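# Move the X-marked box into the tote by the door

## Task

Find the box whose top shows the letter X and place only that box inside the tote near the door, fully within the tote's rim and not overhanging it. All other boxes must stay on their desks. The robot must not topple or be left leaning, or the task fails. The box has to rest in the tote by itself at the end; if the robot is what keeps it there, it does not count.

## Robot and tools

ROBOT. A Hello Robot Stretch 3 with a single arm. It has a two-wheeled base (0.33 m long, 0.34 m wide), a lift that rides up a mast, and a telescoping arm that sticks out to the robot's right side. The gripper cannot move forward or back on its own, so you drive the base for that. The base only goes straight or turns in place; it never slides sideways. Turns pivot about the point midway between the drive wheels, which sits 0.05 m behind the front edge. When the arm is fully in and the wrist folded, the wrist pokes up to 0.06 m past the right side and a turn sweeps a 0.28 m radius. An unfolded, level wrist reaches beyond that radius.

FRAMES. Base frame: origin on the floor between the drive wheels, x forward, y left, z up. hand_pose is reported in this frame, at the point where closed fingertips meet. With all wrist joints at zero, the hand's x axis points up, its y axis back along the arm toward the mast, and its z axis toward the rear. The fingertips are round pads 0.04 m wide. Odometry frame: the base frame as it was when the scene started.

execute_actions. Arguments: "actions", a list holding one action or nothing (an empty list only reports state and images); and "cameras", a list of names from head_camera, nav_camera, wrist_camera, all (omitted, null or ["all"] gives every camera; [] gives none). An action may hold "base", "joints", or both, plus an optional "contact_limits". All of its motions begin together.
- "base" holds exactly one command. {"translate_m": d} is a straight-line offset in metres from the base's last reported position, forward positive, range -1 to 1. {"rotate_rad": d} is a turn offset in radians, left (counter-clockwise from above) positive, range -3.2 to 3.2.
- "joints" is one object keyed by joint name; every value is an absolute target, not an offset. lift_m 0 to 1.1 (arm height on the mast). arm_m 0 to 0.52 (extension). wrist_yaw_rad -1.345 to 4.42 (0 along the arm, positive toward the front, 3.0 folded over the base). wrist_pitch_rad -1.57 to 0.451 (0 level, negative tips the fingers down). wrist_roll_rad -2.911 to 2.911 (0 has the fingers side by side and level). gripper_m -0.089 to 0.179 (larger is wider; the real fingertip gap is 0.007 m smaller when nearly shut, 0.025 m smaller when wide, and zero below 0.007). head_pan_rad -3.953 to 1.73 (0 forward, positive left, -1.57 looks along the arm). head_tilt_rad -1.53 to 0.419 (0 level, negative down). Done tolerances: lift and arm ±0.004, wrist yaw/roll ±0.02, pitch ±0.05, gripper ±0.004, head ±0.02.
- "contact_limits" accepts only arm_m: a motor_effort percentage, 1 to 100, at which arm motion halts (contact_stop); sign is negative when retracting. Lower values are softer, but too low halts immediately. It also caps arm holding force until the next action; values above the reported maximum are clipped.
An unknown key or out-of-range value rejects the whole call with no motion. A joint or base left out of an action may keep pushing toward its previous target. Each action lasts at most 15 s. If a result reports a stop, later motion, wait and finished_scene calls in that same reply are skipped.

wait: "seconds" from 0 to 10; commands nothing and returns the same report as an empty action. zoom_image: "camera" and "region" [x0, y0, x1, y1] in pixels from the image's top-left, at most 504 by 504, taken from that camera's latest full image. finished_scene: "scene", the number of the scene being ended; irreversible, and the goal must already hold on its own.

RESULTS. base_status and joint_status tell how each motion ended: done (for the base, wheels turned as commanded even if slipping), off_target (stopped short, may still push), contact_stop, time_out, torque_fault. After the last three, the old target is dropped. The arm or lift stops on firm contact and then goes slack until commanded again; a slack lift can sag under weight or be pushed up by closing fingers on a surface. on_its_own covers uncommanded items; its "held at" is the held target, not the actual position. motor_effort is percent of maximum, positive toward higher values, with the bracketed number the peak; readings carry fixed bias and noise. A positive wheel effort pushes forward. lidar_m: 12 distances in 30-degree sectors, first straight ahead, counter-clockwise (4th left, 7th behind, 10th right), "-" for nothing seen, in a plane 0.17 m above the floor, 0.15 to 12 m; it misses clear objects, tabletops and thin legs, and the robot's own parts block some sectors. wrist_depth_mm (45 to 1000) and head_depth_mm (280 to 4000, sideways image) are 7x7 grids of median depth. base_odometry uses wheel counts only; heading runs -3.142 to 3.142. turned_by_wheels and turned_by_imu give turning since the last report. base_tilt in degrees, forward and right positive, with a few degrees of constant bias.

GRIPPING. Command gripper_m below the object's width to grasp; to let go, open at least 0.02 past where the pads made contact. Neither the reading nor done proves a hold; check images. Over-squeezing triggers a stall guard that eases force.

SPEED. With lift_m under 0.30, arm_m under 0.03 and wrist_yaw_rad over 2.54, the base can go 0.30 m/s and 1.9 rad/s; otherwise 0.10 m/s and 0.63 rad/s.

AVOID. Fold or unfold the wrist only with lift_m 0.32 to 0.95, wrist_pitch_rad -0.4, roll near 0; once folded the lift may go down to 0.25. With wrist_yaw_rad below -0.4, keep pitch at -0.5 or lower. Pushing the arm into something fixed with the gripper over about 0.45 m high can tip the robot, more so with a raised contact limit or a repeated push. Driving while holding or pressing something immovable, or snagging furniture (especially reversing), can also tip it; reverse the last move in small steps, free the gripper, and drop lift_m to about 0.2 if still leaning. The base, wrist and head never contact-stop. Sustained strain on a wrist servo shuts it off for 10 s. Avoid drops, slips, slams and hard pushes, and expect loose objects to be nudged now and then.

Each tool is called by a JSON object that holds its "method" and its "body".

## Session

{"method": "execute_actions", "body": {"actions": [{"joints":{"head_tilt_rad":-0.5}}]}}

Scene clock: 0.87 s.
base_odometry: x=+0.000 y=+0.000 heading=+0.000 (m, m, rad; odometry frame)
turned_by_wheels: +0.000 (rad since the last result)
turned_by_imu: +0.000 (rad since the last result)
base_tilt: forward=-0.2 right=+0.0 (deg)
lidar_m: 0.84 0.94 1.55 2.16 1.07 0.90 0.89 1.01 1.28 1.26 1.00 0.84
head_depth_mm: 653 703 763 839 926 1038 1178 / 665 719 787 858 958 1071 1207 / 680 735 802 884 978 1104 1229 / 692 750 821 904 1013 1142 1249 / 699 768 844 929 1039 1190 1270 / 702 786 862 960 1075 1222 1286 / 716 806 884 986 1109 1270 1295
base_status: not commanded
joint_positions: lift_m=+0.427 arm_m=+0.000 wrist_yaw_rad=+2.860 wrist_pitch_rad=-0.478 wrist_roll_rad=-0.002 gripper_m=+0.037 head_pan_rad=-0.001 head_tilt_rad=-0.493
joint_status: all done
motor_effort: left_wheel=+0(0) right_wheel=+0(0) lift_m=+28(28) arm_m=+0(0) wrist_yaw_rad=+0(0) wrist_pitch_rad=+8(8) wrist_roll_rad=+0(0) gripper_m=+0(0) head_pan_rad=+0(0) head_tilt_rad=-5(43) (%)
hand_pose: x=+0.0390 y=+0.0627 z=+0.4264 quat_wxyz=(+0.263, +0.703, +0.070, +0.658) (m; base frame)
wrist_depth_mm: - - - - - - 881 / - - - - - - 888 / - - - - - - 883 / 898 901 912 915 914 946 871 / 741 - 785 741 777 781 779 / 630 - 650 647 672 652 652 / 566 551 555 569 560 559 574
pictures: head_camera (sideways: a quarter turn clockwise sets it upright), nav_camera (sideways: a quarter turn counterclockwise sets it upright), wrist_camera
Images, in order (width x height): head_camera 896x504, nav_camera 672x504, wrist_camera 644x364.

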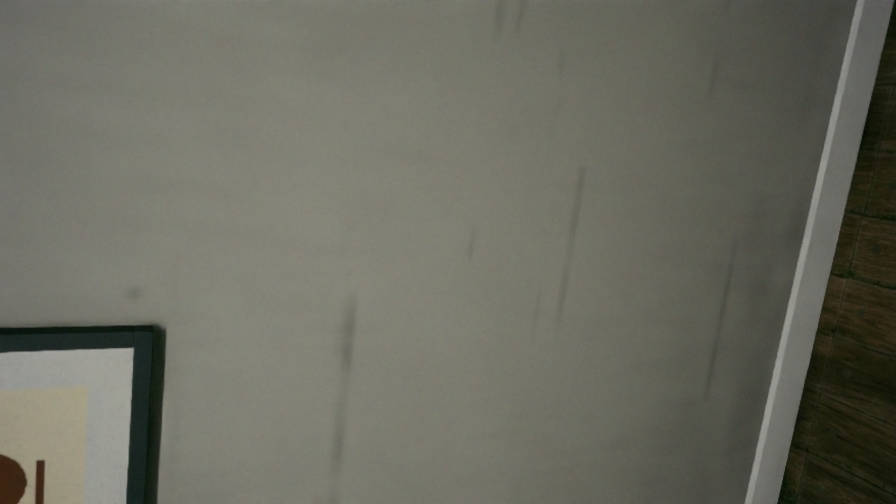

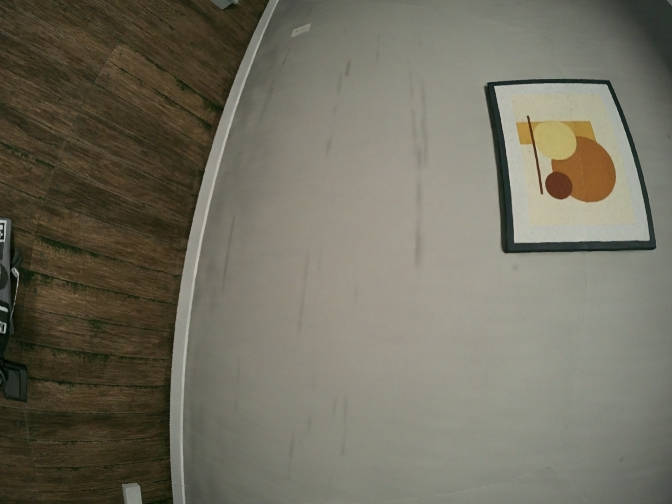

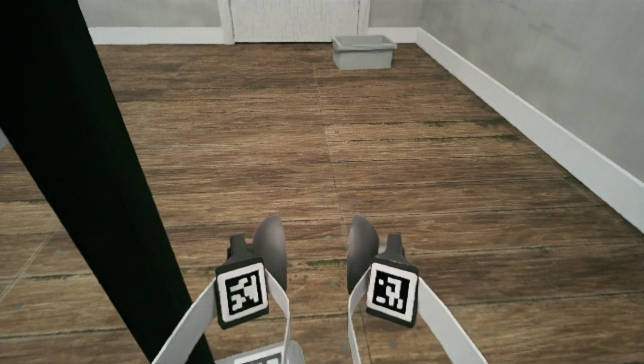

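{"method": "execute_actions", "body": {"actions": [{"joints":{"head_pan_rad":-1.8,"lift_m":0.28}}], "cameras": ["head_camera","nav_camera"]}}

Scene clock: 3.10 s.
base_odometry: x=+0.000 y=+0.000 heading=+0.000 (m, m, rad; odometry frame)
turned_by_wheels: +0.000 (rad since the last result)
turned_by_imu: +0.000 (rad since the last result)
base_tilt: forward=-0.2 right=+0.0 (deg)
lidar_m: 0.84 0.95 1.56 2.16 1.07 0.90 0.89 1.01 1.28 1.26 1.01 0.84
head_depth_mm: 1341 1440 1584 1278 1044 1570 1315 / 1331 1436 1584 1262 1039 1588 1315 / 1320 1444 1578 1254 1028 1580 1308 / 1322 1437 1580 1248 1023 1595 1303 / 1324 1441 1565 1238 1017 1563 1290 / 1316 1425 1549 1228 1002 1554 1289 / 1315 1436 1552 1210 1731 1560 1284
base_status: not commanded
joint_positions: lift_m=+0.280 arm_m=+0.000 wrist_yaw_rad=+2.860 wrist_pitch_rad=-0.478 wrist_roll_rad=-0.002 gripper_m=+0.037 head_pan_rad=-1.793 head_tilt_rad=-0.494
joint_status: all done
motor_effort: left_wheel=+0(0) right_wheel=+0(0) lift_m=+21(26) arm_m=+0(0) wrist_yaw_rad=+0(0) wrist_pitch_rad=+7(8) wrist_roll_rad=+0(0) gripper_m=+0(0) head_pan_rad=-3(44) head_tilt_rad=-5(5) (%)
hand_pose: x=+0.0390 y=+0.0627 z=+0.2797 quat_wxyz=(+0.263, +0.703, +0.070, +0.658) (m; base frame)
wrist_depth_mm: - - - - - - 874 / - - - - - - 868 / - 844 829 864 848 861 814 / 659 665 666 672 679 689 687 / 545 - 570 558 574 568 573 / 475 - - 475 489 485 480 / - - - 413 410 420 421
pictures: head_camera (sideways: a quarter turn clockwise sets it upright), nav_camera (sideways: a quarter turn counterclockwise sets it upright)
Images, in order (width x height): head_camera 896x504, nav_camera 672x504.

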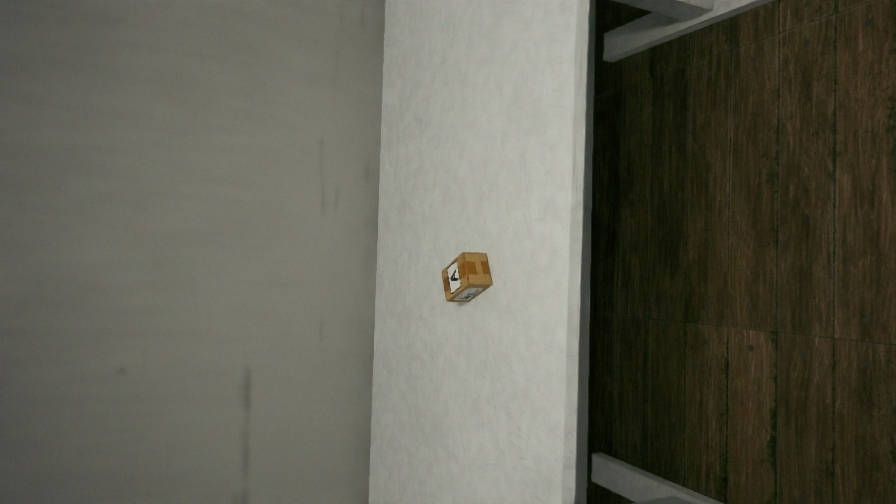

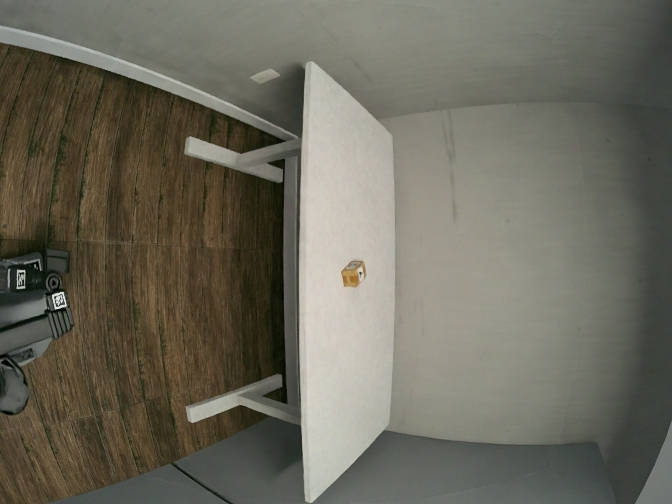

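{"method": "execute_actions", "body": {"actions": [{"base":{"rotate_rad":1.58},"joints":{"head_pan_rad":0.8}}], "cameras": []}}

{"method": "execute_actions", "body": {"actions": [{"base":{"translate_m":1.0}}], "cameras": []}}

{"method": "execute_actions", "body": {"actions": [{"base":{"translate_m":0.67}}], "cameras": []}}

{"method": "execute_actions", "body": {"actions": [{"base":{"rotate_rad":1.35},"joints":{"head_pan_rad":0.0}}], "cameras": ["nav_camera"]}}

Scene clock: 5.70 s.
base_odometry: x=+0.000 y=+0.000 heading=+1.580 (m, m, rad; odometry frame)
turned_by_wheels: +1.580 (rad since the last result)
turned_by_imu: +1.539 (rad since the last result)
base_tilt: forward=-0.1 right=-0.1 (deg)
lidar_m: 2.16 1.08 0.90 0.90 1.00 1.28 1.26 1.01 0.84 0.84 0.94 1.53
head_depth_mm: 1076 1204 1356 2549 2042 1614 1309 / 1005 1105 1240 1412 1627 1594 1315 / 939 1027 1137 1280 1461 1546 1305 / 877 957 1046 1171 1317 1475 1297 / 821 892 980 1074 1201 1359 1297 / 778 843 914 996 1121 1239 1298 / 743 801 864 934 1020 1129 1221
base_status: done
joint_positions: lift_m=+0.280 arm_m=+0.000 wrist_yaw_rad=+2.860 wrist_pitch_rad=-0.478 wrist_roll_rad=-0.002 gripper_m=+0.037 head_pan_rad=+0.793 head_tilt_rad=-0.494
joint_status: all done
motor_effort: left_wheel=-2(8) right_wheel=+2(8) lift_m=+21(21) arm_m=+0(0) wrist_yaw_rad=+0(0) wrist_pitch_rad=+7(8) wrist_roll_rad=+1(0) gripper_m=+0(1) head_pan_rad=+4(47) head_tilt_rad=-4(5) (%)
hand_pose: x=+0.0390 y=+0.0627 z=+0.2797 quat_wxyz=(+0.263, +0.703, +0.070, +0.658) (m; base frame)
wrist_depth_mm: - 829 824 852 883 927 918 / - 899 899 931 970 - - / - 826 854 862 883 875 866 / 653 670 667 676 692 686 689 / 547 - 571 560 577 564 574 / 473 - - 481 498 480 482 / - - - 418 409 422 422
pictures: none
No camera images: the call's "cameras" was empty. Leave "cameras" out to get every camera's image.

Scene clock: 10.73 s.
base_odometry: x=-0.009 y=+1.000 heading=+1.580 (m, m, rad; odometry frame)
turned_by_wheels: +0.000 (rad since the last result)
turned_by_imu: +0.003 (rad since the last result)
base_tilt: forward=-0.2 right=+0.0 (deg)
lidar_m: 1.18 1.36 0.70 0.69 0.78 1.27 2.23 1.25 1.05 1.04 1.17 1.19
head_depth_mm: 1275 1350 1423 1493 1588 1592 1318 / 1425 1508 1598 1703 1811 1600 1303 / 1608 1708 1833 1966 1970 1583 1301 / 1844 1988 2141 2342 2022 1576 1302 / 2142 2365 2653 2623 1992 1568 1291 / 2595 2937 3294 2594 1848 976 1090 / 569 605 653 713 782 868 973
base_status: done
joint_positions: lift_m=+0.280 arm_m=+0.000 wrist_yaw_rad=+2.860 wrist_pitch_rad=-0.478 wrist_roll_rad=-0.002 gripper_m=+0.037 head_pan_rad=+0.793 head_tilt_rad=-0.494
joint_status: not commanded
motor_effort: left_wheel=-2(6) right_wheel=+2(6) lift_m=+21(21) arm_m=+0(0) wrist_yaw_rad=+0(0) wrist_pitch_rad=+8(8) wrist_roll_rad=+1(0) gripper_m=-1(0) head_pan_rad=+3(4) head_tilt_rad=-4(4) (%)
hand_pose: x=+0.0390 y=+0.0627 z=+0.2797 quat_wxyz=(+0.263, +0.703, +0.070, +0.658) (m; base frame)
wrist_depth_mm: - 644 660 676 - - - / - 699 718 743 - - - / - 774 774 803 850 863 861 / 648 675 664 681 672 683 681 / 550 - 572 563 574 554 575 / 472 - - 476 491 480 481 / - - - 417 413 423 423
pictures: none
No camera images: the call's "cameras" was empty. Leave "cameras" out to get every camera's image.

Scene clock: 14.60 s.
base_odometry: x=-0.015 y=+1.670 heading=+1.580 (m, m, rad; odometry frame)
turned_by_wheels: +0.000 (rad since the last result)
turned_by_imu: +0.002 (rad since the last result)
base_tilt: forward=-0.2 right=-0.1 (deg)
lidar_m: 0.52 0.62 1.02 0.91 0.81 1.03 2.63 1.41 1.18 1.18 0.64 0.54
head_depth_mm: 571 600 633 669 711 761 814 / 635 674 715 761 817 882 952 / 721 767 821 880 956 1044 1146 / 823 889 969 1056 1163 1295 1272 / 969 1062 1173 1300 1475 1522 1298 / 1181 1303 1475 1714 1855 1551 1285 / 1467 1698 1967 2330 1966 1552 1286
base_status: done
joint_positions: lift_m=+0.280 arm_m=+0.000 wrist_yaw_rad=+2.860 wrist_pitch_rad=-0.478 wrist_roll_rad=-0.002 gripper_m=+0.037 head_pan_rad=+0.793 head_tilt_rad=-0.494
joint_status: not commanded
motor_effort: left_wheel=-2(6) right_wheel=+2(6) lift_m=+21(21) arm_m=+0(0) wrist_yaw_rad=+0(0) wrist_pitch_rad=+8(8) wrist_roll_rad=+1(1) gripper_m=+0(0) head_pan_rad=+4(3) head_tilt_rad=-4(4) (%)
hand_pose: x=+0.0390 y=+0.0627 z=+0.2797 quat_wxyz=(+0.263, +0.703, +0.070, +0.658) (m; base frame)
wrist_depth_mm: - - - - - 818 575 / - 984 - - - 819 581 / - 840 839 840 853 783 581 / 641 667 672 681 677 680 574 / 539 - 570 558 570 561 552 / 470 - - 473 492 481 488 / - - - 411 412 419 421
pictures: none
No camera images: the call's "cameras" was empty. Leave "cameras" out to get every camera's image.

Scene clock: 16.83 s.
base_odometry: x=-0.015 y=+1.670 heading=+2.930 (m, m, rad; odometry frame)
turned_by_wheels: +1.350 (rad since the last result)
turned_by_imu: +1.315 (rad since the last result)
base_tilt: forward=-0.2 right=-0.1 (deg)
lidar_m: 1.94 0.69 0.77 1.96 1.73 1.23 1.18 0.79 0.56 0.52 0.57 0.77
head_depth_mm: 1481 1478 1467 1445 1440 1422 1283 / 2151 2091 2091 2067 1883 1592 1320 / 2971 3259 3488 2773 2034 1593 1304 / 3026 3285 3549 2813 1996 1578 1296 / 3019 3207 3553 2715 1986 1573 1294 / 3012 3173 3508 2727 1997 1565 1291 / 3005 3191 3497 2687 1972 1471 1253
base_status: done
joint_positions: lift_m=+0.280 arm_m=+0.000 wrist_yaw_rad=+2.860 wrist_pitch_rad=-0.478 wrist_roll_rad=-0.002 gripper_m=+0.037 head_pan_rad=+0.007 head_tilt_rad=-0.495
joint_status: all done
motor_effort: left_wheel=-2(8) right_wheel=+2(8) lift_m=+21(21) arm_m=+0(0) wrist_yaw_rad=+0(0) wrist_pitch_rad=+8(8) wrist_roll_rad=+0(1) gripper_m=+0(1) head_pan_rad=-4(45) head_tilt_rad=-4(4) (%)
hand_pose: x=+0.0390 y=+0.0627 z=+0.2797 quat_wxyz=(+0.263, +0.703, +0.070, +0.658) (m; base frame)
wrist_depth_mm: - - - - 890 615 593 / - - - - 938 648 675 / - 838 855 853 851 710 771 / 661 662 664 679 678 673 682 / 546 - 566 563 571 562 569 / 468 - - 473 496 479 485 / - - - 411 414 421 422
pictures: nav_camera (sideways: a quarter turn counterclockwise sets it upright)
Images, in order (width x height): nav_camera 672x504.

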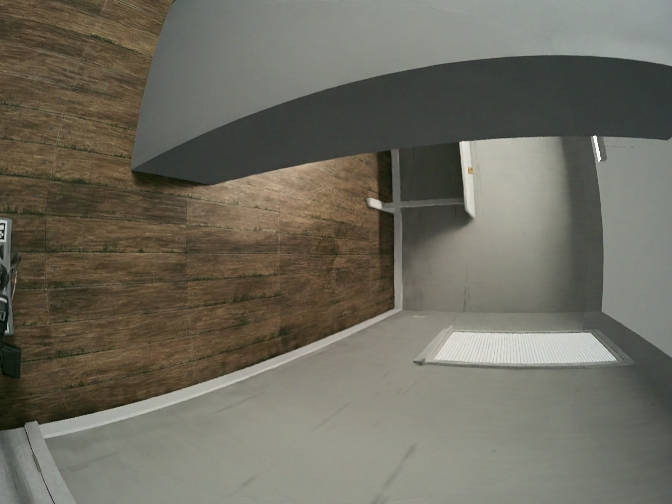

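{"method": "execute_actions", "body": {"actions": [{"base":{"translate_m":1.0}}], "cameras": []}}

{"method": "execute_actions", "body": {"actions": [{"base":{"translate_m":0.6},"joints":{"head_pan_rad":0.7,"head_tilt_rad":-0.4}}], "cameras": ["head_camera","nav_camera"]}}

Scene clock: 22.00 s.
base_odometry: x=-0.992 y=+1.881 heading=+2.929 (m, m, rad; odometry frame)
turned_by_wheels: +0.000 (rad since the last result)
turned_by_imu: +0.003 (rad since the last result)
base_tilt: forward=-0.1 right=+0.1 (deg)
lidar_m: 1.85 2.22 2.88 0.44 0.45 0.60 2.17 0.77 0.55 0.53 0.54 0.73
head_depth_mm: 1429 1405 1386 1376 1368 1357 1264 / 2064 2052 1984 1971 1859 1589 1313 / 2175 2358 2610 2684 2023 1578 1295 / 2179 2357 2574 2752 2011 1582 1305 / 2173 2357 2583 2696 1979 1572 1289 / 2160 2362 2567 2735 1979 1560 1286 / 2151 2303 2528 2550 1958 1550 1290
base_status: done
joint_positions: lift_m=+0.280 arm_m=+0.000 wrist_yaw_rad=+2.860 wrist_pitch_rad=-0.478 wrist_roll_rad=-0.002 gripper_m=+0.037 head_pan_rad=+0.007 head_tilt_rad=-0.495
joint_status: not commanded
motor_effort: left_wheel=-2(7) right_wheel=+2(5) lift_m=+21(21) arm_m=+0(0) wrist_yaw_rad=+0(0) wrist_pitch_rad=+8(8) wrist_roll_rad=+0(0) gripper_m=+0(0) head_pan_rad=-4(4) head_tilt_rad=-4(4) (%)
hand_pose: x=+0.0390 y=+0.0627 z=+0.2797 quat_wxyz=(+0.263, +0.703, +0.070, +0.658) (m; base frame)
wrist_depth_mm: - 394 - - - - - / - 428 - - - - - / - 472 529 869 847 865 884 / 466 524 564 676 684 674 681 / 517 - 570 559 570 566 559 / 474 - - 474 496 480 481 / - - - 416 408 420 420
pictures: none
No camera images: the call's "cameras" was empty. Leave "cameras" out to get every camera's image.

Scene clock: 25.63 s.
base_odometry: x=-1.579 y=+2.007 heading=+2.929 (m, m, rad; odometry frame)
turned_by_wheels: +0.000 (rad since the last result)
turned_by_imu: +0.002 (rad since the last result)
base_tilt: forward=-0.1 right=+0.0 (deg)
lidar_m: 1.81 1.67 2.40 2.81 1.50 0.73 2.15 0.74 0.53 0.51 0.53 0.71
head_depth_mm: 1741 1855 1852 2072 2123 1744 1399 / 1856 1951 1797 2255 2099 1742 1386 / 1996 2104 2048 2421 2280 1725 1380 / 2127 2289 2314 2648 2266 1706 1382 / 2325 2489 2320 2848 2255 1701 1373 / 2536 2731 2353 2888 2242 1693 1366 / 2755 3024 3329 3274 2198 1687 1357
base_status: done
joint_positions: lift_m=+0.280 arm_m=+0.000 wrist_yaw_rad=+2.860 wrist_pitch_rad=-0.478 wrist_roll_rad=-0.002 gripper_m=+0.037 head_pan_rad=+0.693 head_tilt_rad=-0.408
joint_status: all done
motor_effort: left_wheel=-3(7) right_wheel=+2(7) lift_m=+21(21) arm_m=+0(0) wrist_yaw_rad=+0(0) wrist_pitch_rad=+8(8) wrist_roll_rad=+0(0) gripper_m=+1(1) head_pan_rad=+4(48) head_tilt_rad=+5(21) (%)
hand_pose: x=+0.0390 y=+0.0627 z=+0.2797 quat_wxyz=(+0.263, +0.703, +0.070, +0.658) (m; base frame)
wrist_depth_mm: - - - - - - - / - - - - - - - / - 848 841 860 872 860 882 / 672 672 682 673 678 687 687 / 547 - 576 556 571 563 560 / 467 - - 475 488 479 481 / - - - 414 411 415 423
pictures: head_camera (sideways: a quarter turn clockwise sets it upright), nav_camera (sideways: a quarter turn counterclockwise sets it upright)
Images, in order (width x height): head_camera 896x504, nav_camera 672x504.

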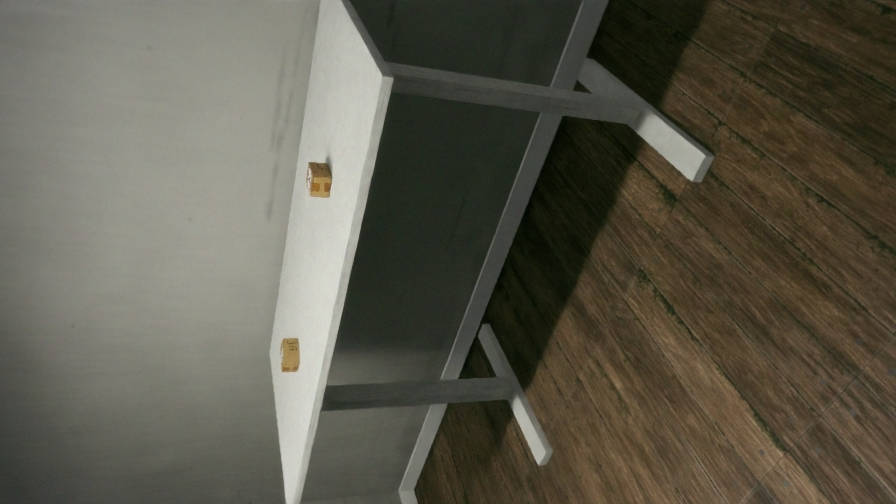

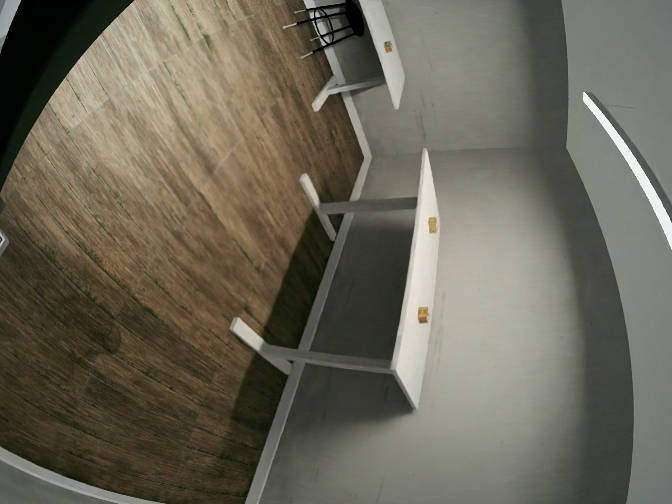

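{"method": "execute_actions", "body": {"actions": [{"base":{"rotate_rad":0.95},"joints":{"head_pan_rad":-0.6}}], "cameras": []}}

{"method": "execute_actions", "body": {"actions": [{"base":{"translate_m":1.0}}], "cameras": []}}

{"method": "execute_actions", "body": {"actions": [{"base":{"rotate_rad":0.68},"joints":{"head_pan_rad":-1.15}}], "cameras": ["head_camera","nav_camera"]}}

Scene clock: 27.63 s.
base_odometry: x=-1.579 y=+2.007 heading=-2.404 (m, m, rad; odometry frame)
turned_by_wheels: +0.950 (rad since the last result)
turned_by_imu: +0.926 (rad since the last result)
base_tilt: forward=-0.2 right=+0.0 (deg)
lidar_m: 2.40 2.81 1.45 0.73 2.76 0.85 0.56 0.51 0.52 0.64 1.34 1.66
head_depth_mm: 1622 1715 1844 1991 2103 1735 1395 / 1680 1770 1903 2038 2163 1733 1394 / 1709 1825 1968 2128 2204 1728 1387 / 1767 1902 1993 2195 2243 1719 1380 / 1824 1953 1718 2250 2058 1714 1376 / 1887 2035 1901 2396 2260 1703 1370 / 1950 2102 1886 2504 2213 1689 1364
base_status: done
joint_positions: lift_m=+0.280 arm_m=+0.000 wrist_yaw_rad=+2.860 wrist_pitch_rad=-0.478 wrist_roll_rad=-0.002 gripper_m=+0.037 head_pan_rad=-0.593 head_tilt_rad=-0.408
joint_status: all done
motor_effort: left_wheel=-2(8) right_wheel=+2(6) lift_m=+21(21) arm_m=+0(0) wrist_yaw_rad=+0(0) wrist_pitch_rad=+8(8) wrist_roll_rad=+0(0) gripper_m=+0(0) head_pan_rad=-4(43) head_tilt_rad=+5(5) (%)
hand_pose: x=+0.0390 y=+0.0627 z=+0.2797 quat_wxyz=(+0.263, +0.703, +0.070, +0.658) (m; base frame)
wrist_depth_mm: - 829 - - - - - / - 923 823 - - - - / - 852 806 850 866 845 878 / 660 677 667 679 684 688 691 / 545 - 567 563 565 556 581 / 464 - - 476 497 480 485 / - - - 417 407 415 421
pictures: none
No camera images: the call's "cameras" was empty. Leave "cameras" out to get every camera's image.

Scene clock: 32.73 s.
base_odometry: x=-2.319 y=+1.335 heading=-2.404 (m, m, rad; odometry frame)
turned_by_wheels: +0.000 (rad since the last result)
turned_by_imu: +0.003 (rad since the last result)
base_tilt: forward=-0.2 right=+0.0 (deg)
lidar_m: 1.41 2.04 1.94 1.30 1.42 1.22 1.41 1.30 1.31 1.52 0.96 1.41
head_depth_mm: 1125 1196 1274 942 693 1559 1256 / 1155 1237 1302 871 694 1613 1387 / 1192 1279 1355 922 722 1663 1385 / 1228 1315 1392 913 1648 1709 1372 / 1276 1357 1433 902 1732 1702 1380 / 1313 1406 1485 892 1813 1696 1374 / 1359 1458 1523 885 1900 1695 1366
base_status: done
joint_positions: lift_m=+0.280 arm_m=+0.000 wrist_yaw_rad=+2.860 wrist_pitch_rad=-0.478 wrist_roll_rad=-0.002 gripper_m=+0.037 head_pan_rad=-0.593 head_tilt_rad=-0.408
joint_status: not commanded
motor_effort: left_wheel=-2(6) right_wheel=+2(5) lift_m=+21(21) arm_m=+0(0) wrist_yaw_rad=+0(0) wrist_pitch_rad=+8(8) wrist_roll_rad=+1(0) gripper_m=-1(1) head_pan_rad=-3(3) head_tilt_rad=+5(5) (%)
hand_pose: x=+0.0390 y=+0.0627 z=+0.2797 quat_wxyz=(+0.263, +0.703, +0.070, +0.658) (m; base frame)
wrist_depth_mm: - - - - - - - / - - - - - - - / - 838 841 845 859 879 880 / 662 661 664 669 680 683 690 / 549 - 570 554 576 564 570 / 472 - - 479 496 478 480 / - - - 416 411 417 424
pictures: none
No camera images: the call's "cameras" was empty. Leave "cameras" out to get every camera's image.

Scene clock: 34.33 s.
base_odometry: x=-2.319 y=+1.335 heading=-1.724 (m, m, rad; odometry frame)
turned_by_wheels: +0.680 (rad since the last result)
turned_by_imu: +0.663 (rad since the last result)
base_tilt: forward=-0.2 right=+0.0 (deg)
lidar_m: 1.88 1.90 1.30 1.22 1.81 1.34 1.30 1.36 1.44 0.96 1.46 1.41
head_depth_mm: 1142 1206 1279 866 694 1581 1396 / 1190 1262 1329 934 729 1633 1398 / 1245 1324 1402 921 1617 1728 1384 / 1299 1390 1457 915 1749 1693 1384 / 1351 1456 1533 901 1860 1706 1379 / 1434 1530 1585 893 1960 1700 1366 / 1493 1626 1673 952 2062 1616 1365
base_status: done
joint_positions: lift_m=+0.280 arm_m=+0.000 wrist_yaw_rad=+2.860 wrist_pitch_rad=-0.478 wrist_roll_rad=-0.002 gripper_m=+0.037 head_pan_rad=-1.143 head_tilt_rad=-0.408
joint_status: all done
motor_effort: left_wheel=-2(8) right_wheel=+2(6) lift_m=+21(21) arm_m=+0(0) wrist_yaw_rad=+0(0) wrist_pitch_rad=+8(8) wrist_roll_rad=+1(1) gripper_m=-1(0) head_pan_rad=-4(40) head_tilt_rad=+5(5) (%)
hand_pose: x=+0.0390 y=+0.0627 z=+0.2797 quat_wxyz=(+0.263, +0.703, +0.070, +0.658) (m; base frame)
wrist_depth_mm: - - - - - - - / - - - - - - - / - 844 846 845 867 862 869 / 661 658 674 673 676 695 693 / 553 - 570 559 572 563 575 / 469 - - 474 497 483 487 / - - - 416 413 417 421
pictures: head_camera (sideways: a quarter turn clockwise sets it upright), nav_camera (sideways: a quarter turn counterclockwise sets it upright)
Images, in order (width x height): head_camera 896x504, nav_camera 672x504.

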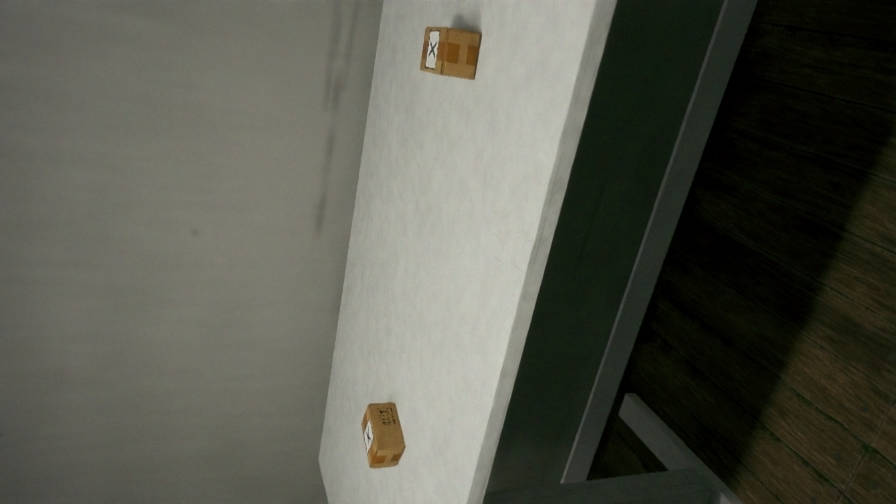

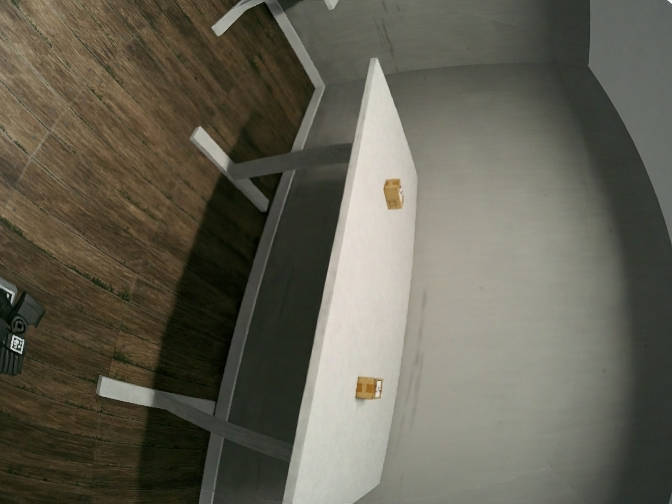

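{"method": "execute_actions", "body": {"actions": [{"base":{"rotate_rad":0.09},"joints":{"head_pan_rad":-1.57,"lift_m":0.6,"wrist_pitch_rad":-0.4,"gripper_m":0.17}}], "cameras": []}}

{"method": "execute_actions", "body": {"actions": [{"joints":{"wrist_yaw_rad":0,"lift_m":1.0}}], "cameras": []}}

{"method": "execute_actions", "body": {"actions": [{"joints":{"arm_m":0.35,"wrist_pitch_rad":-0.3,"lift_m":0.97}}], "cameras": ["wrist_camera"]}}

Scene clock: 38.27 s.
base_odometry: x=-2.319 y=+1.335 heading=-1.634 (m, m, rad; odometry frame)
turned_by_wheels: +0.090 (rad since the last result)
turned_by_imu: +0.087 (rad since the last result)
base_tilt: forward=-0.1 right=-0.1 (deg)
lidar_m: 1.88 1.89 1.30 1.22 1.68 1.32 1.30 1.39 0.96 0.96 1.41 2.05
head_depth_mm: 1144 1215 1307 944 733 1638 1411 / 1147 1235 1312 933 729 1569 1352 / 1170 1248 1328 925 723 1674 1352 / 1181 1263 1346 856 1608 1687 1378 / 1194 1271 1353 904 1628 1701 1371 / 1201 1284 1365 894 1638 1697 1367 / 1209 1307 1374 889 1668 1698 1360
base_status: done
joint_positions: lift_m=+0.600 arm_m=+0.000 wrist_yaw_rad=+2.860 wrist_pitch_rad=-0.421 wrist_roll_rad=-0.002 gripper_m=+0.170 head_pan_rad=-1.563 head_tilt_rad=-0.408
joint_status: all done
motor_effort: left_wheel=-2(8) right_wheel=+2(6) lift_m=+35(38) arm_m=+0(0) wrist_yaw_rad=+0(0) wrist_pitch_rad=+12(14) wrist_roll_rad=+0(0) gripper_m=+0(84) head_pan_rad=-4(33) head_tilt_rad=+5(5) (%)
hand_pose: x=+0.0411 y=+0.0701 z=+0.6117 quat_wxyz=(+0.244, +0.704, +0.049, +0.665) (m; base frame)
wrist_depth_mm: - - - - - - - / - - - - - - - / - - - - - - - / - - - - - - - / - - - - - - - / 897 - 882 891 897 898 909 / 746 - 758 773 784 765 769
pictures: none
No camera images: the call's "cameras" was empty. Leave "cameras" out to get every camera's image.

Scene clock: 42.73 s.
base_odometry: x=-2.319 y=+1.335 heading=-1.634 (m, m, rad; odometry frame)
turned_by_wheels: +0.000 (rad since the last result)
turned_by_imu: +0.000 (rad since the last result)
base_tilt: forward=-0.2 right=+0.0 (deg)
lidar_m: 1.88 1.89 1.30 1.22 1.67 1.32 1.30 1.40 0.96 0.96 1.41 2.05
head_depth_mm: 1142 1216 1309 943 700 - - / 1148 1236 1312 931 727 - - / 1163 1244 1327 924 668 - - / 1180 1256 1337 856 685 - - / 1187 1270 1359 902 1621 1720 1344 / 1200 1283 1356 896 1650 1642 1374 / 1215 1311 1382 885 1668 1696 1352
base_status: not commanded
joint_positions: lift_m=+1.000 arm_m=+0.000 wrist_yaw_rad=+0.003 wrist_pitch_rad=-0.420 wrist_roll_rad=-0.002 gripper_m=+0.170 head_pan_rad=-1.563 head_tilt_rad=-0.408
joint_status: all done
motor_effort: left_wheel=-2(2) right_wheel=+2(2) lift_m=+35(38) arm_m=+0(0) wrist_yaw_rad=-4(4) wrist_pitch_rad=+12(11) wrist_roll_rad=+0(0) gripper_m=+1(0) head_pan_rad=-3(4) head_tilt_rad=+5(5) (%)
hand_pose: x=-0.0208 y=-0.3692 z=+1.0118 quat_wxyz=(+0.693, +0.149, -0.690, -0.147) (m; base frame)
wrist_depth_mm: - - - - - - 984 / 594 618 619 584 643 801 - / 423 421 430 435 442 446 - / - - - - 828 - - / - - - - - - - / - - - - - - - / - - - - - - -
pictures: none
No camera images: the call's "cameras" was empty. Leave "cameras" out to get every camera's image.

Scene clock: 46.50 s.
base_odometry: x=-2.319 y=+1.335 heading=-1.634 (m, m, rad; odometry frame)
turned_by_wheels: +0.000 (rad since the last result)
turned_by_imu: +0.000 (rad since the last result)
base_tilt: forward=-0.1 right=+0.0 (deg)
lidar_m: 1.87 1.90 1.30 1.21 1.67 1.32 1.30 1.39 0.96 0.95 1.41 2.05
head_depth_mm: 1144 1224 1307 - 1573 1642 1403 / 1153 1232 1310 - 729 1574 1354 / 1165 1245 1322 - 725 1664 1343 / 1181 1254 1349 868 1618 1687 1383 / 1187 1265 1362 933 1625 1700 1373 / 1207 1292 1362 893 1657 1700 1366 / 1223 1306 1380 884 1673 1684 1368
base_status: not commanded
joint_positions: lift_m=+0.970 arm_m=+0.350 wrist_yaw_rad=+0.002 wrist_pitch_rad=-0.322 wrist_roll_rad=-0.002 gripper_m=+0.170 head_pan_rad=-1.563 head_tilt_rad=-0.408
joint_status: all done
motor_effort: left_wheel=-2(2) right_wheel=+2(2) lift_m=+21(32) arm_m=+4(3) wrist_yaw_rad=-2(4) wrist_pitch_rad=+12(13) wrist_roll_rad=+0(1) gripper_m=+0(0) head_pan_rad=-3(5) head_tilt_rad=+4(4) (%)
hand_pose: x=-0.0210 y=-0.7301 z=+1.0052 quat_wxyz=(+0.699, +0.114, -0.697, -0.113) (m; base frame)
wrist_depth_mm: 752 753 742 714 707 679 670 / 795 790 768 749 740 731 722 / 477 481 487 494 505 509 763 / 336 341 325 310 351 354 358 / 265 270 266 267 270 286 275 / 221 215 217 219 220 221 223 / - 180 184 184 184 181 183
pictures: wrist_camera
Images, in order (width x height): wrist_camera 644x364.

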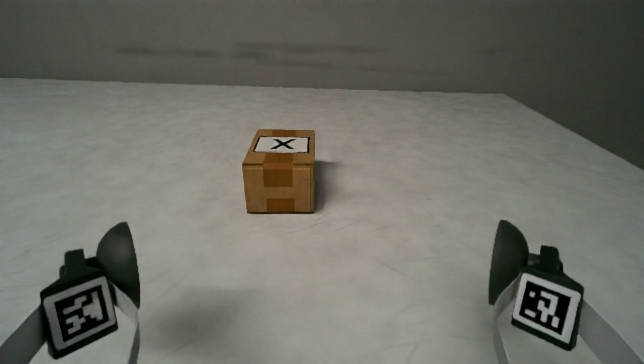

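{"method": "execute_actions", "body": {"actions": [{"base":{"translate_m":0.028},"joints":{"arm_m":0.51,"lift_m":0.94}}], "cameras": ["wrist_camera"]}}

{"method": "execute_actions", "body": {"actions": [{"joints":{"gripper_m":0.02}}], "cameras": []}}

{"method": "execute_actions", "body": {"actions": [{"joints":{"lift_m":1.0}}], "cameras": ["wrist_camera"]}}

Scene clock: 49.13 s.
base_odometry: x=-2.321 y=+1.307 heading=-1.635 (m, m, rad; odometry frame)
turned_by_wheels: +0.000 (rad since the last result)
turned_by_imu: +0.000 (rad since the last result)
base_tilt: forward=-0.1 right=+0.0 (deg)
lidar_m: 1.86 1.87 1.28 1.22 1.71 1.35 1.33 1.43 0.96 1.40 1.39 2.02
head_depth_mm: 1143 1225 1316 1015 - 1632 1390 / 1161 1234 1311 - 1053 1527 1292 / 1170 1247 1321 813 724 1679 1394 / 1180 1263 1354 851 1609 1690 1380 / 1187 1272 1363 906 1630 1703 1369 / 1206 1296 1360 891 1643 1703 1373 / 1217 1312 1380 887 1675 1691 1369
base_status: done
joint_positions: lift_m=+0.940 arm_m=+0.510 wrist_yaw_rad=+0.002 wrist_pitch_rad=-0.321 wrist_roll_rad=-0.002 gripper_m=+0.170 head_pan_rad=-1.563 head_tilt_rad=-0.408
joint_status: all done
motor_effort: left_wheel=-2(4) right_wheel=+2(4) lift_m=+21(20) arm_m=+4(4) wrist_yaw_rad=-2(2) wrist_pitch_rad=+12(12) wrist_roll_rad=+0(1) gripper_m=+0(0) head_pan_rad=-4(4) head_tilt_rad=+5(5) (%)
hand_pose: x=-0.0211 y=-0.8901 z=+0.9753 quat_wxyz=(+0.699, +0.114, -0.697, -0.113) (m; base frame)
wrist_depth_mm: 620 608 601 575 570 554 543 / 658 635 621 610 592 577 571 / 387 392 398 406 410 417 414 / 276 276 280 177 285 288 291 / 214 220 199 136 219 232 224 / 182 176 119 116 173 180 182 / - 147 140 127 150 148 149
pictures: wrist_camera
Images, in order (width x height): wrist_camera 644x364.

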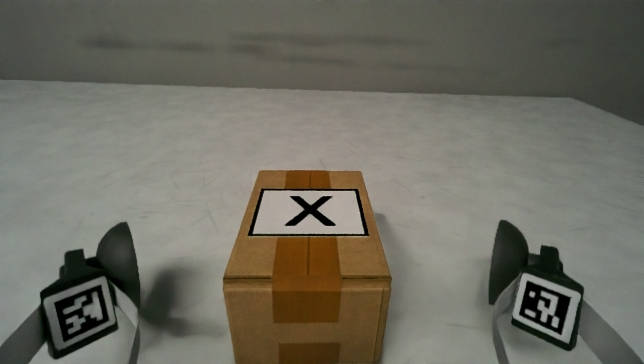

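Scene clock: 51.13 s.
base_odometry: x=-2.321 y=+1.307 heading=-1.635 (m, m, rad; odometry frame)
turned_by_wheels: +0.000 (rad since the last result)
turned_by_imu: +0.000 (rad since the last result)
base_tilt: forward=-0.1 right=+0.1 (deg)
lidar_m: 1.86 1.87 1.28 1.22 1.71 1.35 1.33 1.43 0.96 1.40 1.39 2.02
head_depth_mm: 1143 1224 1310 1022 - 1638 1404 / 1159 1238 1310 - 1049 1527 1293 / 1168 1242 1321 812 720 1664 1386 / 1182 1260 1342 806 1607 1702 1387 / 1191 1269 1356 905 1632 1699 1368 / 1206 1283 1370 890 1651 1698 1373 / 1215 1297 1390 886 1675 1694 1363
base_status: not commanded
joint_positions: lift_m=+0.940 arm_m=+0.510 wrist_yaw_rad=+0.002 wrist_pitch_rad=-0.321 wrist_roll_rad=-0.002 gripper_m=+0.021 head_pan_rad=-1.563 head_tilt_rad=-0.408
joint_status: all done
motor_effort: left_wheel=-2(2) right_wheel=+2(2) lift_m=+21(21) arm_m=+4(4) wrist_yaw_rad=-2(2) wrist_pitch_rad=+12(12) wrist_roll_rad=+0(0) gripper_m=-17(91) head_pan_rad=-4(3) head_tilt_rad=+5(5) (%)
hand_pose: x=-0.0211 y=-0.8901 z=+0.9753 quat_wxyz=(+0.699, +0.114, -0.697, -0.113) (m; base frame)
wrist_depth_mm: 614 612 588 583 571 556 534 / 651 629 620 616 599 590 574 / 388 393 398 406 402 413 417 / 276 278 278 177 285 286 291 / 215 216 207 137 219 222 224 / 176 175 122 125 128 181 181 / 148 149 144 139 146 151 152
pictures: none
No camera images: the call's "cameras" was empty. Leave "cameras" out to get every camera's image.

Scene clock: 52.50 s.
base_odometry: x=-2.321 y=+1.307 heading=-1.635 (m, m, rad; odometry frame)
turned_by_wheels: +0.000 (rad since the last result)
turned_by_imu: +0.000 (rad since the last result)
base_tilt: forward=-0.2 right=+0.1 (deg)
lidar_m: 1.85 1.87 1.29 1.22 1.71 1.34 1.33 1.42 0.97 1.40 1.39 2.02
head_depth_mm: 1142 1229 1296 - 1545 1646 1396 / 1156 1239 1300 868 725 1531 1294 / 1166 1246 - 892 722 1666 1396 / 1183 1274 1338 850 1596 1695 1376 / 1188 1274 1359 902 1638 1701 1375 / 1206 1287 1362 892 1655 1690 1372 / 1214 1312 1385 886 1671 1683 1365
base_status: not commanded
joint_positions: lift_m=+1.000 arm_m=+0.510 wrist_yaw_rad=+0.002 wrist_pitch_rad=-0.323 wrist_roll_rad=-0.002 gripper_m=+0.021 head_pan_rad=-1.563 head_tilt_rad=-0.408
joint_status: all done
motor_effort: left_wheel=-2(2) right_wheel=+2(2) lift_m=+36(38) arm_m=+4(4) wrist_yaw_rad=-2(2) wrist_pitch_rad=+12(13) wrist_roll_rad=+0(0) gripper_m=-16(16) head_pan_rad=-4(4) head_tilt_rad=+5(5) (%)
hand_pose: x=-0.0211 y=-0.8900 z=+1.0342 quat_wxyz=(+0.699, +0.115, -0.697, -0.113) (m; base frame)
wrist_depth_mm: 613 599 594 591 560 554 541 / 668 656 630 624 608 597 581 / 555 557 571 576 589 588 614 / 394 395 397 179 411 414 414 / 307 309 297 137 317 320 319 / 251 253 122 125 128 261 261 / 213 214 208 139 209 219 221
pictures: wrist_camera
Images, in order (width x height): wrist_camera 644x364.

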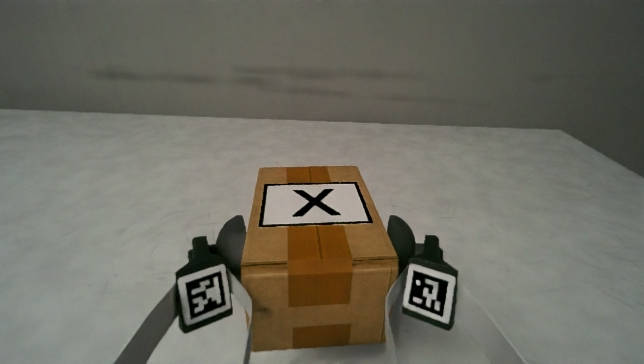

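{"method": "execute_actions", "body": {"actions": [{"base":{"rotate_rad":-0.77},"joints":{"arm_m":0,"wrist_pitch_rad":-0.4}}], "cameras": []}}

{"method": "execute_actions", "body": {"actions": [{"base":{"translate_m":-0.7},"joints":{"lift_m":0.28,"wrist_yaw_rad":2.62}}], "cameras": []}}

{"method": "execute_actions", "body": {"actions": [{"base":{"translate_m":-0.32}}], "cameras": []}}

{"method": "execute_actions", "body": {"actions": [{"base":{"rotate_rad":-0.95},"joints":{"head_pan_rad":-3.14,"head_tilt_rad":-0.6}}], "cameras": ["head_camera"]}}

Scene clock: 57.63 s.
base_odometry: x=-2.321 y=+1.307 heading=-2.404 (m, m, rad; odometry frame)
turned_by_wheels: -0.770 (rad since the last result)
turned_by_imu: -0.753 (rad since the last result)
base_tilt: forward=-0.1 right=-0.1 (deg)
lidar_m: 1.39 2.02 1.86 1.28 1.34 1.22 1.44 1.33 1.34 1.52 0.96 1.42
head_depth_mm: 1349 1401 1474 1532 1611 - - / 1467 1568 1631 1722 1824 - - / 1589 1699 1801 1944 2045 - - / 1488 1593 1711 1884 2027 - - / 1377 1471 1589 1708 1851 1659 1376 / 1290 1370 1464 1537 1699 1714 1375 / 1206 1286 1363 888 1547 1629 1327
base_status: done
joint_positions: lift_m=+1.000 arm_m=+0.001 wrist_yaw_rad=+0.001 wrist_pitch_rad=-0.422 wrist_roll_rad=-0.002 gripper_m=+0.021 head_pan_rad=-1.563 head_tilt_rad=-0.408
joint_status: all done
motor_effort: left_wheel=+2(7) right_wheel=-1(6) lift_m=+36(36) arm_m=-3(3) wrist_yaw_rad=-1(2) wrist_pitch_rad=+12(12) wrist_roll_rad=+0(0) gripper_m=-16(16) head_pan_rad=-4(4) head_tilt_rad=+5(4) (%)
hand_pose: x=-0.0214 y=-0.3694 z=+1.0115 quat_wxyz=(+0.692, +0.149, -0.690, -0.148) (m; base frame)
wrist_depth_mm: 856 - - - - - 857 / 591 598 - - - - 876 / 414 425 - - - - 931 / 371 - - 179 - - 968 / - - - 137 - - - / - - 122 125 128 - - / - - - 139 - - -
pictures: none
No camera images: the call's "cameras" was empty. Leave "cameras" out to get every camera's image.

Scene clock: 65.93 s.
base_odometry: x=-1.803 y=+1.777 heading=-2.404 (m, m, rad; odometry frame)
turned_by_wheels: +0.000 (rad since the last result)
turned_by_imu: -0.002 (rad since the last result)
base_tilt: forward=-0.2 right=+0.0 (deg)
lidar_m: 2.08 2.45 1.31 1.31 1.27 1.28 0.85 0.78 0.78 0.98 1.83 1.42
head_depth_mm: 769 807 848 885 923 994 1055 / 850 893 938 992 1047 1126 1203 / 938 988 1052 1111 1216 1299 1334 / 1068 1143 1215 1306 1404 1541 1383 / 1233 1317 1431 1553 1684 1664 1372 / 1435 1561 1709 1901 2052 1709 1371 / 1579 1675 1779 1923 2012 1694 1364
base_status: done
joint_positions: lift_m=+0.280 arm_m=+0.000 wrist_yaw_rad=+2.617 wrist_pitch_rad=-0.422 wrist_roll_rad=-0.002 gripper_m=+0.021 head_pan_rad=-1.563 head_tilt_rad=-0.408
joint_status: all done
motor_effort: left_wheel=+2(9) right_wheel=-1(7) lift_m=+22(35) arm_m=-3(3) wrist_yaw_rad=+3(7) wrist_pitch_rad=+12(13) wrist_roll_rad=+0(0) gripper_m=-17(16) head_pan_rad=-4(4) head_tilt_rad=+4(5) (%)
hand_pose: x=+0.0908 y=+0.0483 z=+0.2921 quat_wxyz=(+0.323, +0.705, -0.035, +0.630) (m; base frame)
wrist_depth_mm: - - - - - - - / - - - - - - - / 795 867 970 971 972 986 - / 693 735 730 179 744 737 755 / 591 593 575 137 603 613 614 / 496 495 122 125 129 510 506 / - 445 409 139 427 440 437
pictures: none
No camera images: the call's "cameras" was empty. Leave "cameras" out to get every camera's image.

Scene clock: 68.73 s.
base_odometry: x=-1.566 y=+1.992 heading=-2.404 (m, m, rad; odometry frame)
turned_by_wheels: +0.000 (rad since the last result)
turned_by_imu: -0.001 (rad since the last result)
base_tilt: forward=-0.2 right=-0.1 (deg)
lidar_m: 2.40 2.80 1.43 0.71 2.75 0.87 0.57 0.53 0.53 0.66 1.37 1.68
head_depth_mm: 513 535 562 591 621 635 701 / 564 594 622 660 697 732 798 / 629 661 701 748 784 861 931 / 710 751 801 863 908 1021 1120 / 810 868 940 1010 1133 1255 1305 / 935 1019 1110 1241 1405 1538 1372 / 1153 1275 1431 1618 1886 1696 1377
base_status: done
joint_positions: lift_m=+0.280 arm_m=+0.000 wrist_yaw_rad=+2.617 wrist_pitch_rad=-0.422 wrist_roll_rad=-0.002 gripper_m=+0.021 head_pan_rad=-1.563 head_tilt_rad=-0.408
joint_status: not commanded
motor_effort: left_wheel=+2(7) right_wheel=-1(6) lift_m=+22(22) arm_m=-3(3) wrist_yaw_rad=+3(3) wrist_pitch_rad=+12(13) wrist_roll_rad=+0(0) gripper_m=-17(17) head_pan_rad=-4(4) head_tilt_rad=+5(5) (%)
hand_pose: x=+0.0908 y=+0.0483 z=+0.2921 quat_wxyz=(+0.323, +0.705, -0.035, +0.630) (m; base frame)
wrist_depth_mm: 618 - - - - - - / 697 - - - - - - / 792 761 875 963 990 976 - / 719 729 727 179 745 744 753 / 596 592 579 137 606 613 607 / 499 498 122 125 128 505 513 / - 437 410 138 420 440 436
pictures: none
No camera images: the call's "cameras" was empty. Leave "cameras" out to get every camera's image.

Scene clock: 70.53 s.
base_odometry: x=-1.566 y=+1.992 heading=+2.929 (m, m, rad; odometry frame)
turned_by_wheels: -0.950 (rad since the last result)
turned_by_imu: -0.926 (rad since the last result)
base_tilt: forward=-0.1 right=-0.1 (deg)
lidar_m: 1.85 1.68 2.41 2.42 1.47 0.71 2.22 0.77 0.55 0.53 0.54 0.72
head_depth_mm: 2317 2574 2842 1161 1151 1138 1141 / 2314 2550 2862 2405 1834 1436 1236 / 2315 2564 2853 2384 1811 1467 1239 / 2326 2587 2805 2353 1792 1455 1232 / 2282 2539 2839 2348 1796 1449 1218 / 2290 2478 2675 2209 1787 1452 1216 / 1617 1635 1643 1728 1668 1442 1224
base_status: done
joint_positions: lift_m=+0.280 arm_m=+0.000 wrist_yaw_rad=+2.617 wrist_pitch_rad=-0.422 wrist_roll_rad=-0.002 gripper_m=+0.021 head_pan_rad=-3.133 head_tilt_rad=-0.593
joint_status: all done
motor_effort: left_wheel=+2(9) right_wheel=-1(3) lift_m=+22(22) arm_m=-3(3) wrist_yaw_rad=+3(3) wrist_pitch_rad=+12(12) wrist_roll_rad=+0(0) gripper_m=-17(16) head_pan_rad=-3(45) head_tilt_rad=-4(27) (%)
hand_pose: x=+0.0908 y=+0.0483 z=+0.2921 quat_wxyz=(+0.323, +0.705, -0.035, +0.630) (m; base frame)
wrist_depth_mm: - - - - - - - / - - - - - - - / 945 926 940 968 988 983 - / 735 735 734 179 740 757 762 / 586 597 568 137 605 600 613 / 494 496 122 125 128 505 511 / - 440 413 139 425 436 444
pictures: head_camera (sideways: a quarter turn clockwise sets it upright)
Images, in order (width x height): head_camera 896x504.

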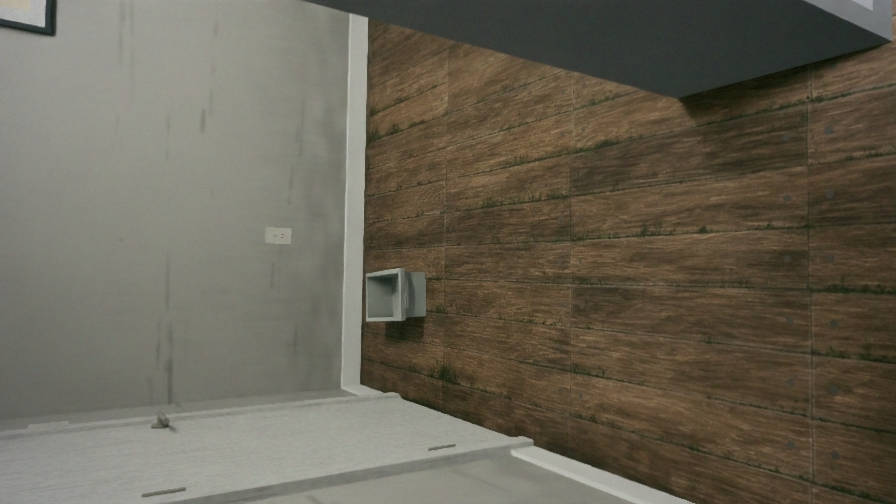

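{"method": "execute_actions", "body": {"actions": [{"base":{"translate_m":-1.0}}], "cameras": []}}

{"method": "execute_actions", "body": {"actions": [{"base":{"translate_m":-0.6}}], "cameras": []}}

{"method": "execute_actions", "body": {"actions": [{"base":{"rotate_rad":-1.37},"joints":{"lift_m":0.34,"head_pan_rad":-1.57,"head_tilt_rad":-1.1,"wrist_yaw_rad":0,"arm_m":0.1}}], "cameras": ["head_camera","wrist_camera"]}}

Scene clock: 75.77 s.
base_odometry: x=-0.588 y=+1.782 heading=+2.929 (m, m, rad; odometry frame)
turned_by_wheels: +0.000 (rad since the last result)
turned_by_imu: -0.003 (rad since the last result)
base_tilt: forward=-0.2 right=+0.0 (deg)
lidar_m: 1.93 3.10 0.43 0.41 2.58 1.84 1.76 0.77 0.58 0.55 0.57 0.76
head_depth_mm: 1475 1626 1817 2075 1833 1478 1247 / 1477 1637 1824 2062 1819 1473 1240 / 1488 1622 1815 2068 1806 1461 1235 / 1478 1619 1817 2039 1804 1459 1227 / 1474 1613 1801 2027 1752 1449 1227 / 1468 1608 1792 2038 1774 1441 1222 / 1466 1590 1743 1838 1671 1438 1215
base_status: done
joint_positions: lift_m=+0.280 arm_m=+0.000 wrist_yaw_rad=+2.617 wrist_pitch_rad=-0.422 wrist_roll_rad=-0.002 gripper_m=+0.021 head_pan_rad=-3.133 head_tilt_rad=-0.593
joint_status: not commanded
motor_effort: left_wheel=+2(6) right_wheel=-2(7) lift_m=+22(22) arm_m=-3(3) wrist_yaw_rad=+3(3) wrist_pitch_rad=+13(12) wrist_roll_rad=+0(1) gripper_m=-17(15) head_pan_rad=-3(4) head_tilt_rad=-4(5) (%)
hand_pose: x=+0.0908 y=+0.0483 z=+0.2921 quat_wxyz=(+0.323, +0.705, -0.035, +0.630) (m; base frame)
wrist_depth_mm: 344 375 422 499 - - - / - 394 463 539 - - - / 890 431 497 594 986 998 - / 724 462 523 179 751 749 768 / 586 530 527 137 595 607 609 / 499 500 122 125 128 509 508 / - 442 412 138 419 438 436
pictures: none
No camera images: the call's "cameras" was empty. Leave "cameras" out to get every camera's image.

Scene clock: 79.40 s.
base_odometry: x=-0.002 y=+1.655 heading=+2.929 (m, m, rad; odometry frame)
turned_by_wheels: +0.000 (rad since the last result)
turned_by_imu: -0.002 (rad since the last result)
base_tilt: forward=-0.2 right=-0.1 (deg)
lidar_m: 1.98 0.70 0.79 2.00 1.70 1.21 1.16 0.81 0.58 0.54 0.59 0.79
head_depth_mm: 968 1070 1192 1362 1563 1472 1243 / 970 1073 1192 1352 1567 1478 1239 / 966 1064 1189 1346 1549 1471 1231 / 958 1059 1188 1346 1550 1454 1233 / 965 1062 1180 1337 1538 1379 1223 / 957 1053 1177 1340 1546 1406 1195 / 957 1058 1179 1330 1530 1441 1215
base_status: done
joint_positions: lift_m=+0.280 arm_m=+0.000 wrist_yaw_rad=+2.617 wrist_pitch_rad=-0.422 wrist_roll_rad=-0.002 gripper_m=+0.021 head_pan_rad=-3.133 head_tilt_rad=-0.594
joint_status: not commanded
motor_effort: left_wheel=+2(6) right_wheel=-1(7) lift_m=+21(22) arm_m=-3(3) wrist_yaw_rad=+3(3) wrist_pitch_rad=+12(12) wrist_roll_rad=+0(0) gripper_m=-17(17) head_pan_rad=-3(3) head_tilt_rad=-4(5) (%)
hand_pose: x=+0.0908 y=+0.0483 z=+0.2921 quat_wxyz=(+0.323, +0.705, -0.035, +0.630) (m; base frame)
wrist_depth_mm: - - - 888 657 718 - / - - - 979 713 820 - / 933 955 960 940 767 896 - / 720 723 719 179 741 759 753 / 587 590 576 137 602 611 619 / 499 492 122 125 128 517 506 / - 445 408 138 424 443 442
pictures: none
No camera images: the call's "cameras" was empty. Leave "cameras" out to get every camera's image.

Scene clock: 82.27 s.
base_odometry: x=-0.002 y=+1.655 heading=+1.559 (m, m, rad; odometry frame)
turned_by_wheels: -1.370 (rad since the last result)
turned_by_imu: -1.338 (rad since the last result)
base_tilt: forward=-0.2 right=+0.0 (deg)
lidar_m: 0.54 0.64 1.01 0.92 0.81 1.02 2.73 1.42 1.16 1.16 0.67 0.56
head_depth_mm: 1067 1273 1550 1470 1325 1197 1115 / 1083 1297 1563 1465 1313 1197 1124 / 1114 1336 1580 1448 1351 - - / 1133 1371 1592 1440 - 1215 - / 1159 1401 1596 1421 1297 1181 1087 / 1183 1428 1573 1438 1291 1182 1082 / 1112 1203 1254 1358 1291 1174 1078
base_status: done
joint_positions: lift_m=+0.340 arm_m=+0.100 wrist_yaw_rad=+0.002 wrist_pitch_rad=-0.422 wrist_roll_rad=-0.002 gripper_m=+0.021 head_pan_rad=-1.577 head_tilt_rad=-1.087
joint_status: all done
motor_effort: left_wheel=+2(8) right_wheel=-1(5) lift_m=+35(38) arm_m=+3(3) wrist_yaw_rad=-2(7) wrist_pitch_rad=+12(12) wrist_roll_rad=+0(0) gripper_m=-16(16) head_pan_rad=+4(44) head_tilt_rad=-10(48) (%)
hand_pose: x=-0.0212 y=-0.4685 z=+0.3514 quat_wxyz=(+0.692, +0.149, -0.690, -0.148) (m; base frame)
wrist_depth_mm: 540 718 779 733 710 688 677 / 511 735 861 806 783 745 713 / 522 749 917 872 835 806 764 / 537 747 817 179 861 826 826 / 555 663 651 137 694 690 701 / 547 557 122 125 128 577 584 / 491 501 425 139 486 505 508
pictures: head_camera (sideways: a quarter turn clockwise sets it upright), wrist_camera
Images, in order (width x height): head_camera 896x504, wrist_camera 644x364.

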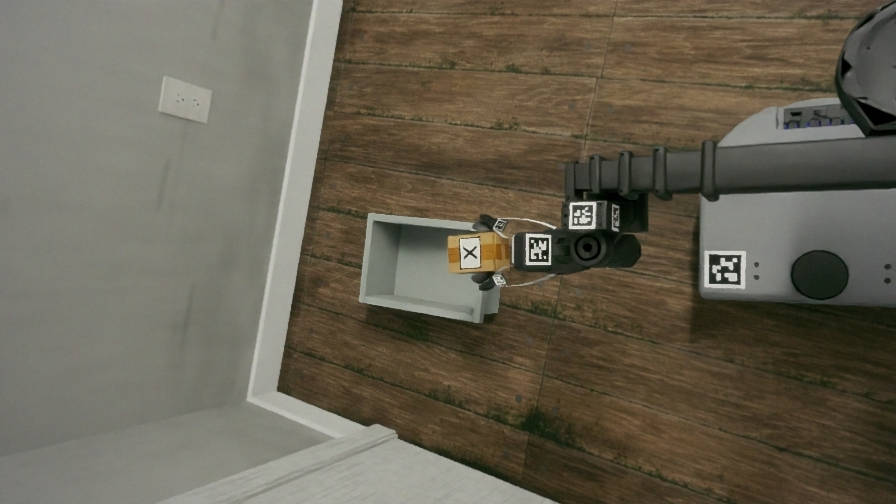

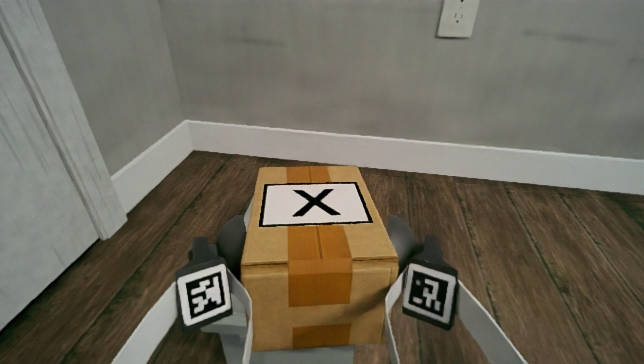

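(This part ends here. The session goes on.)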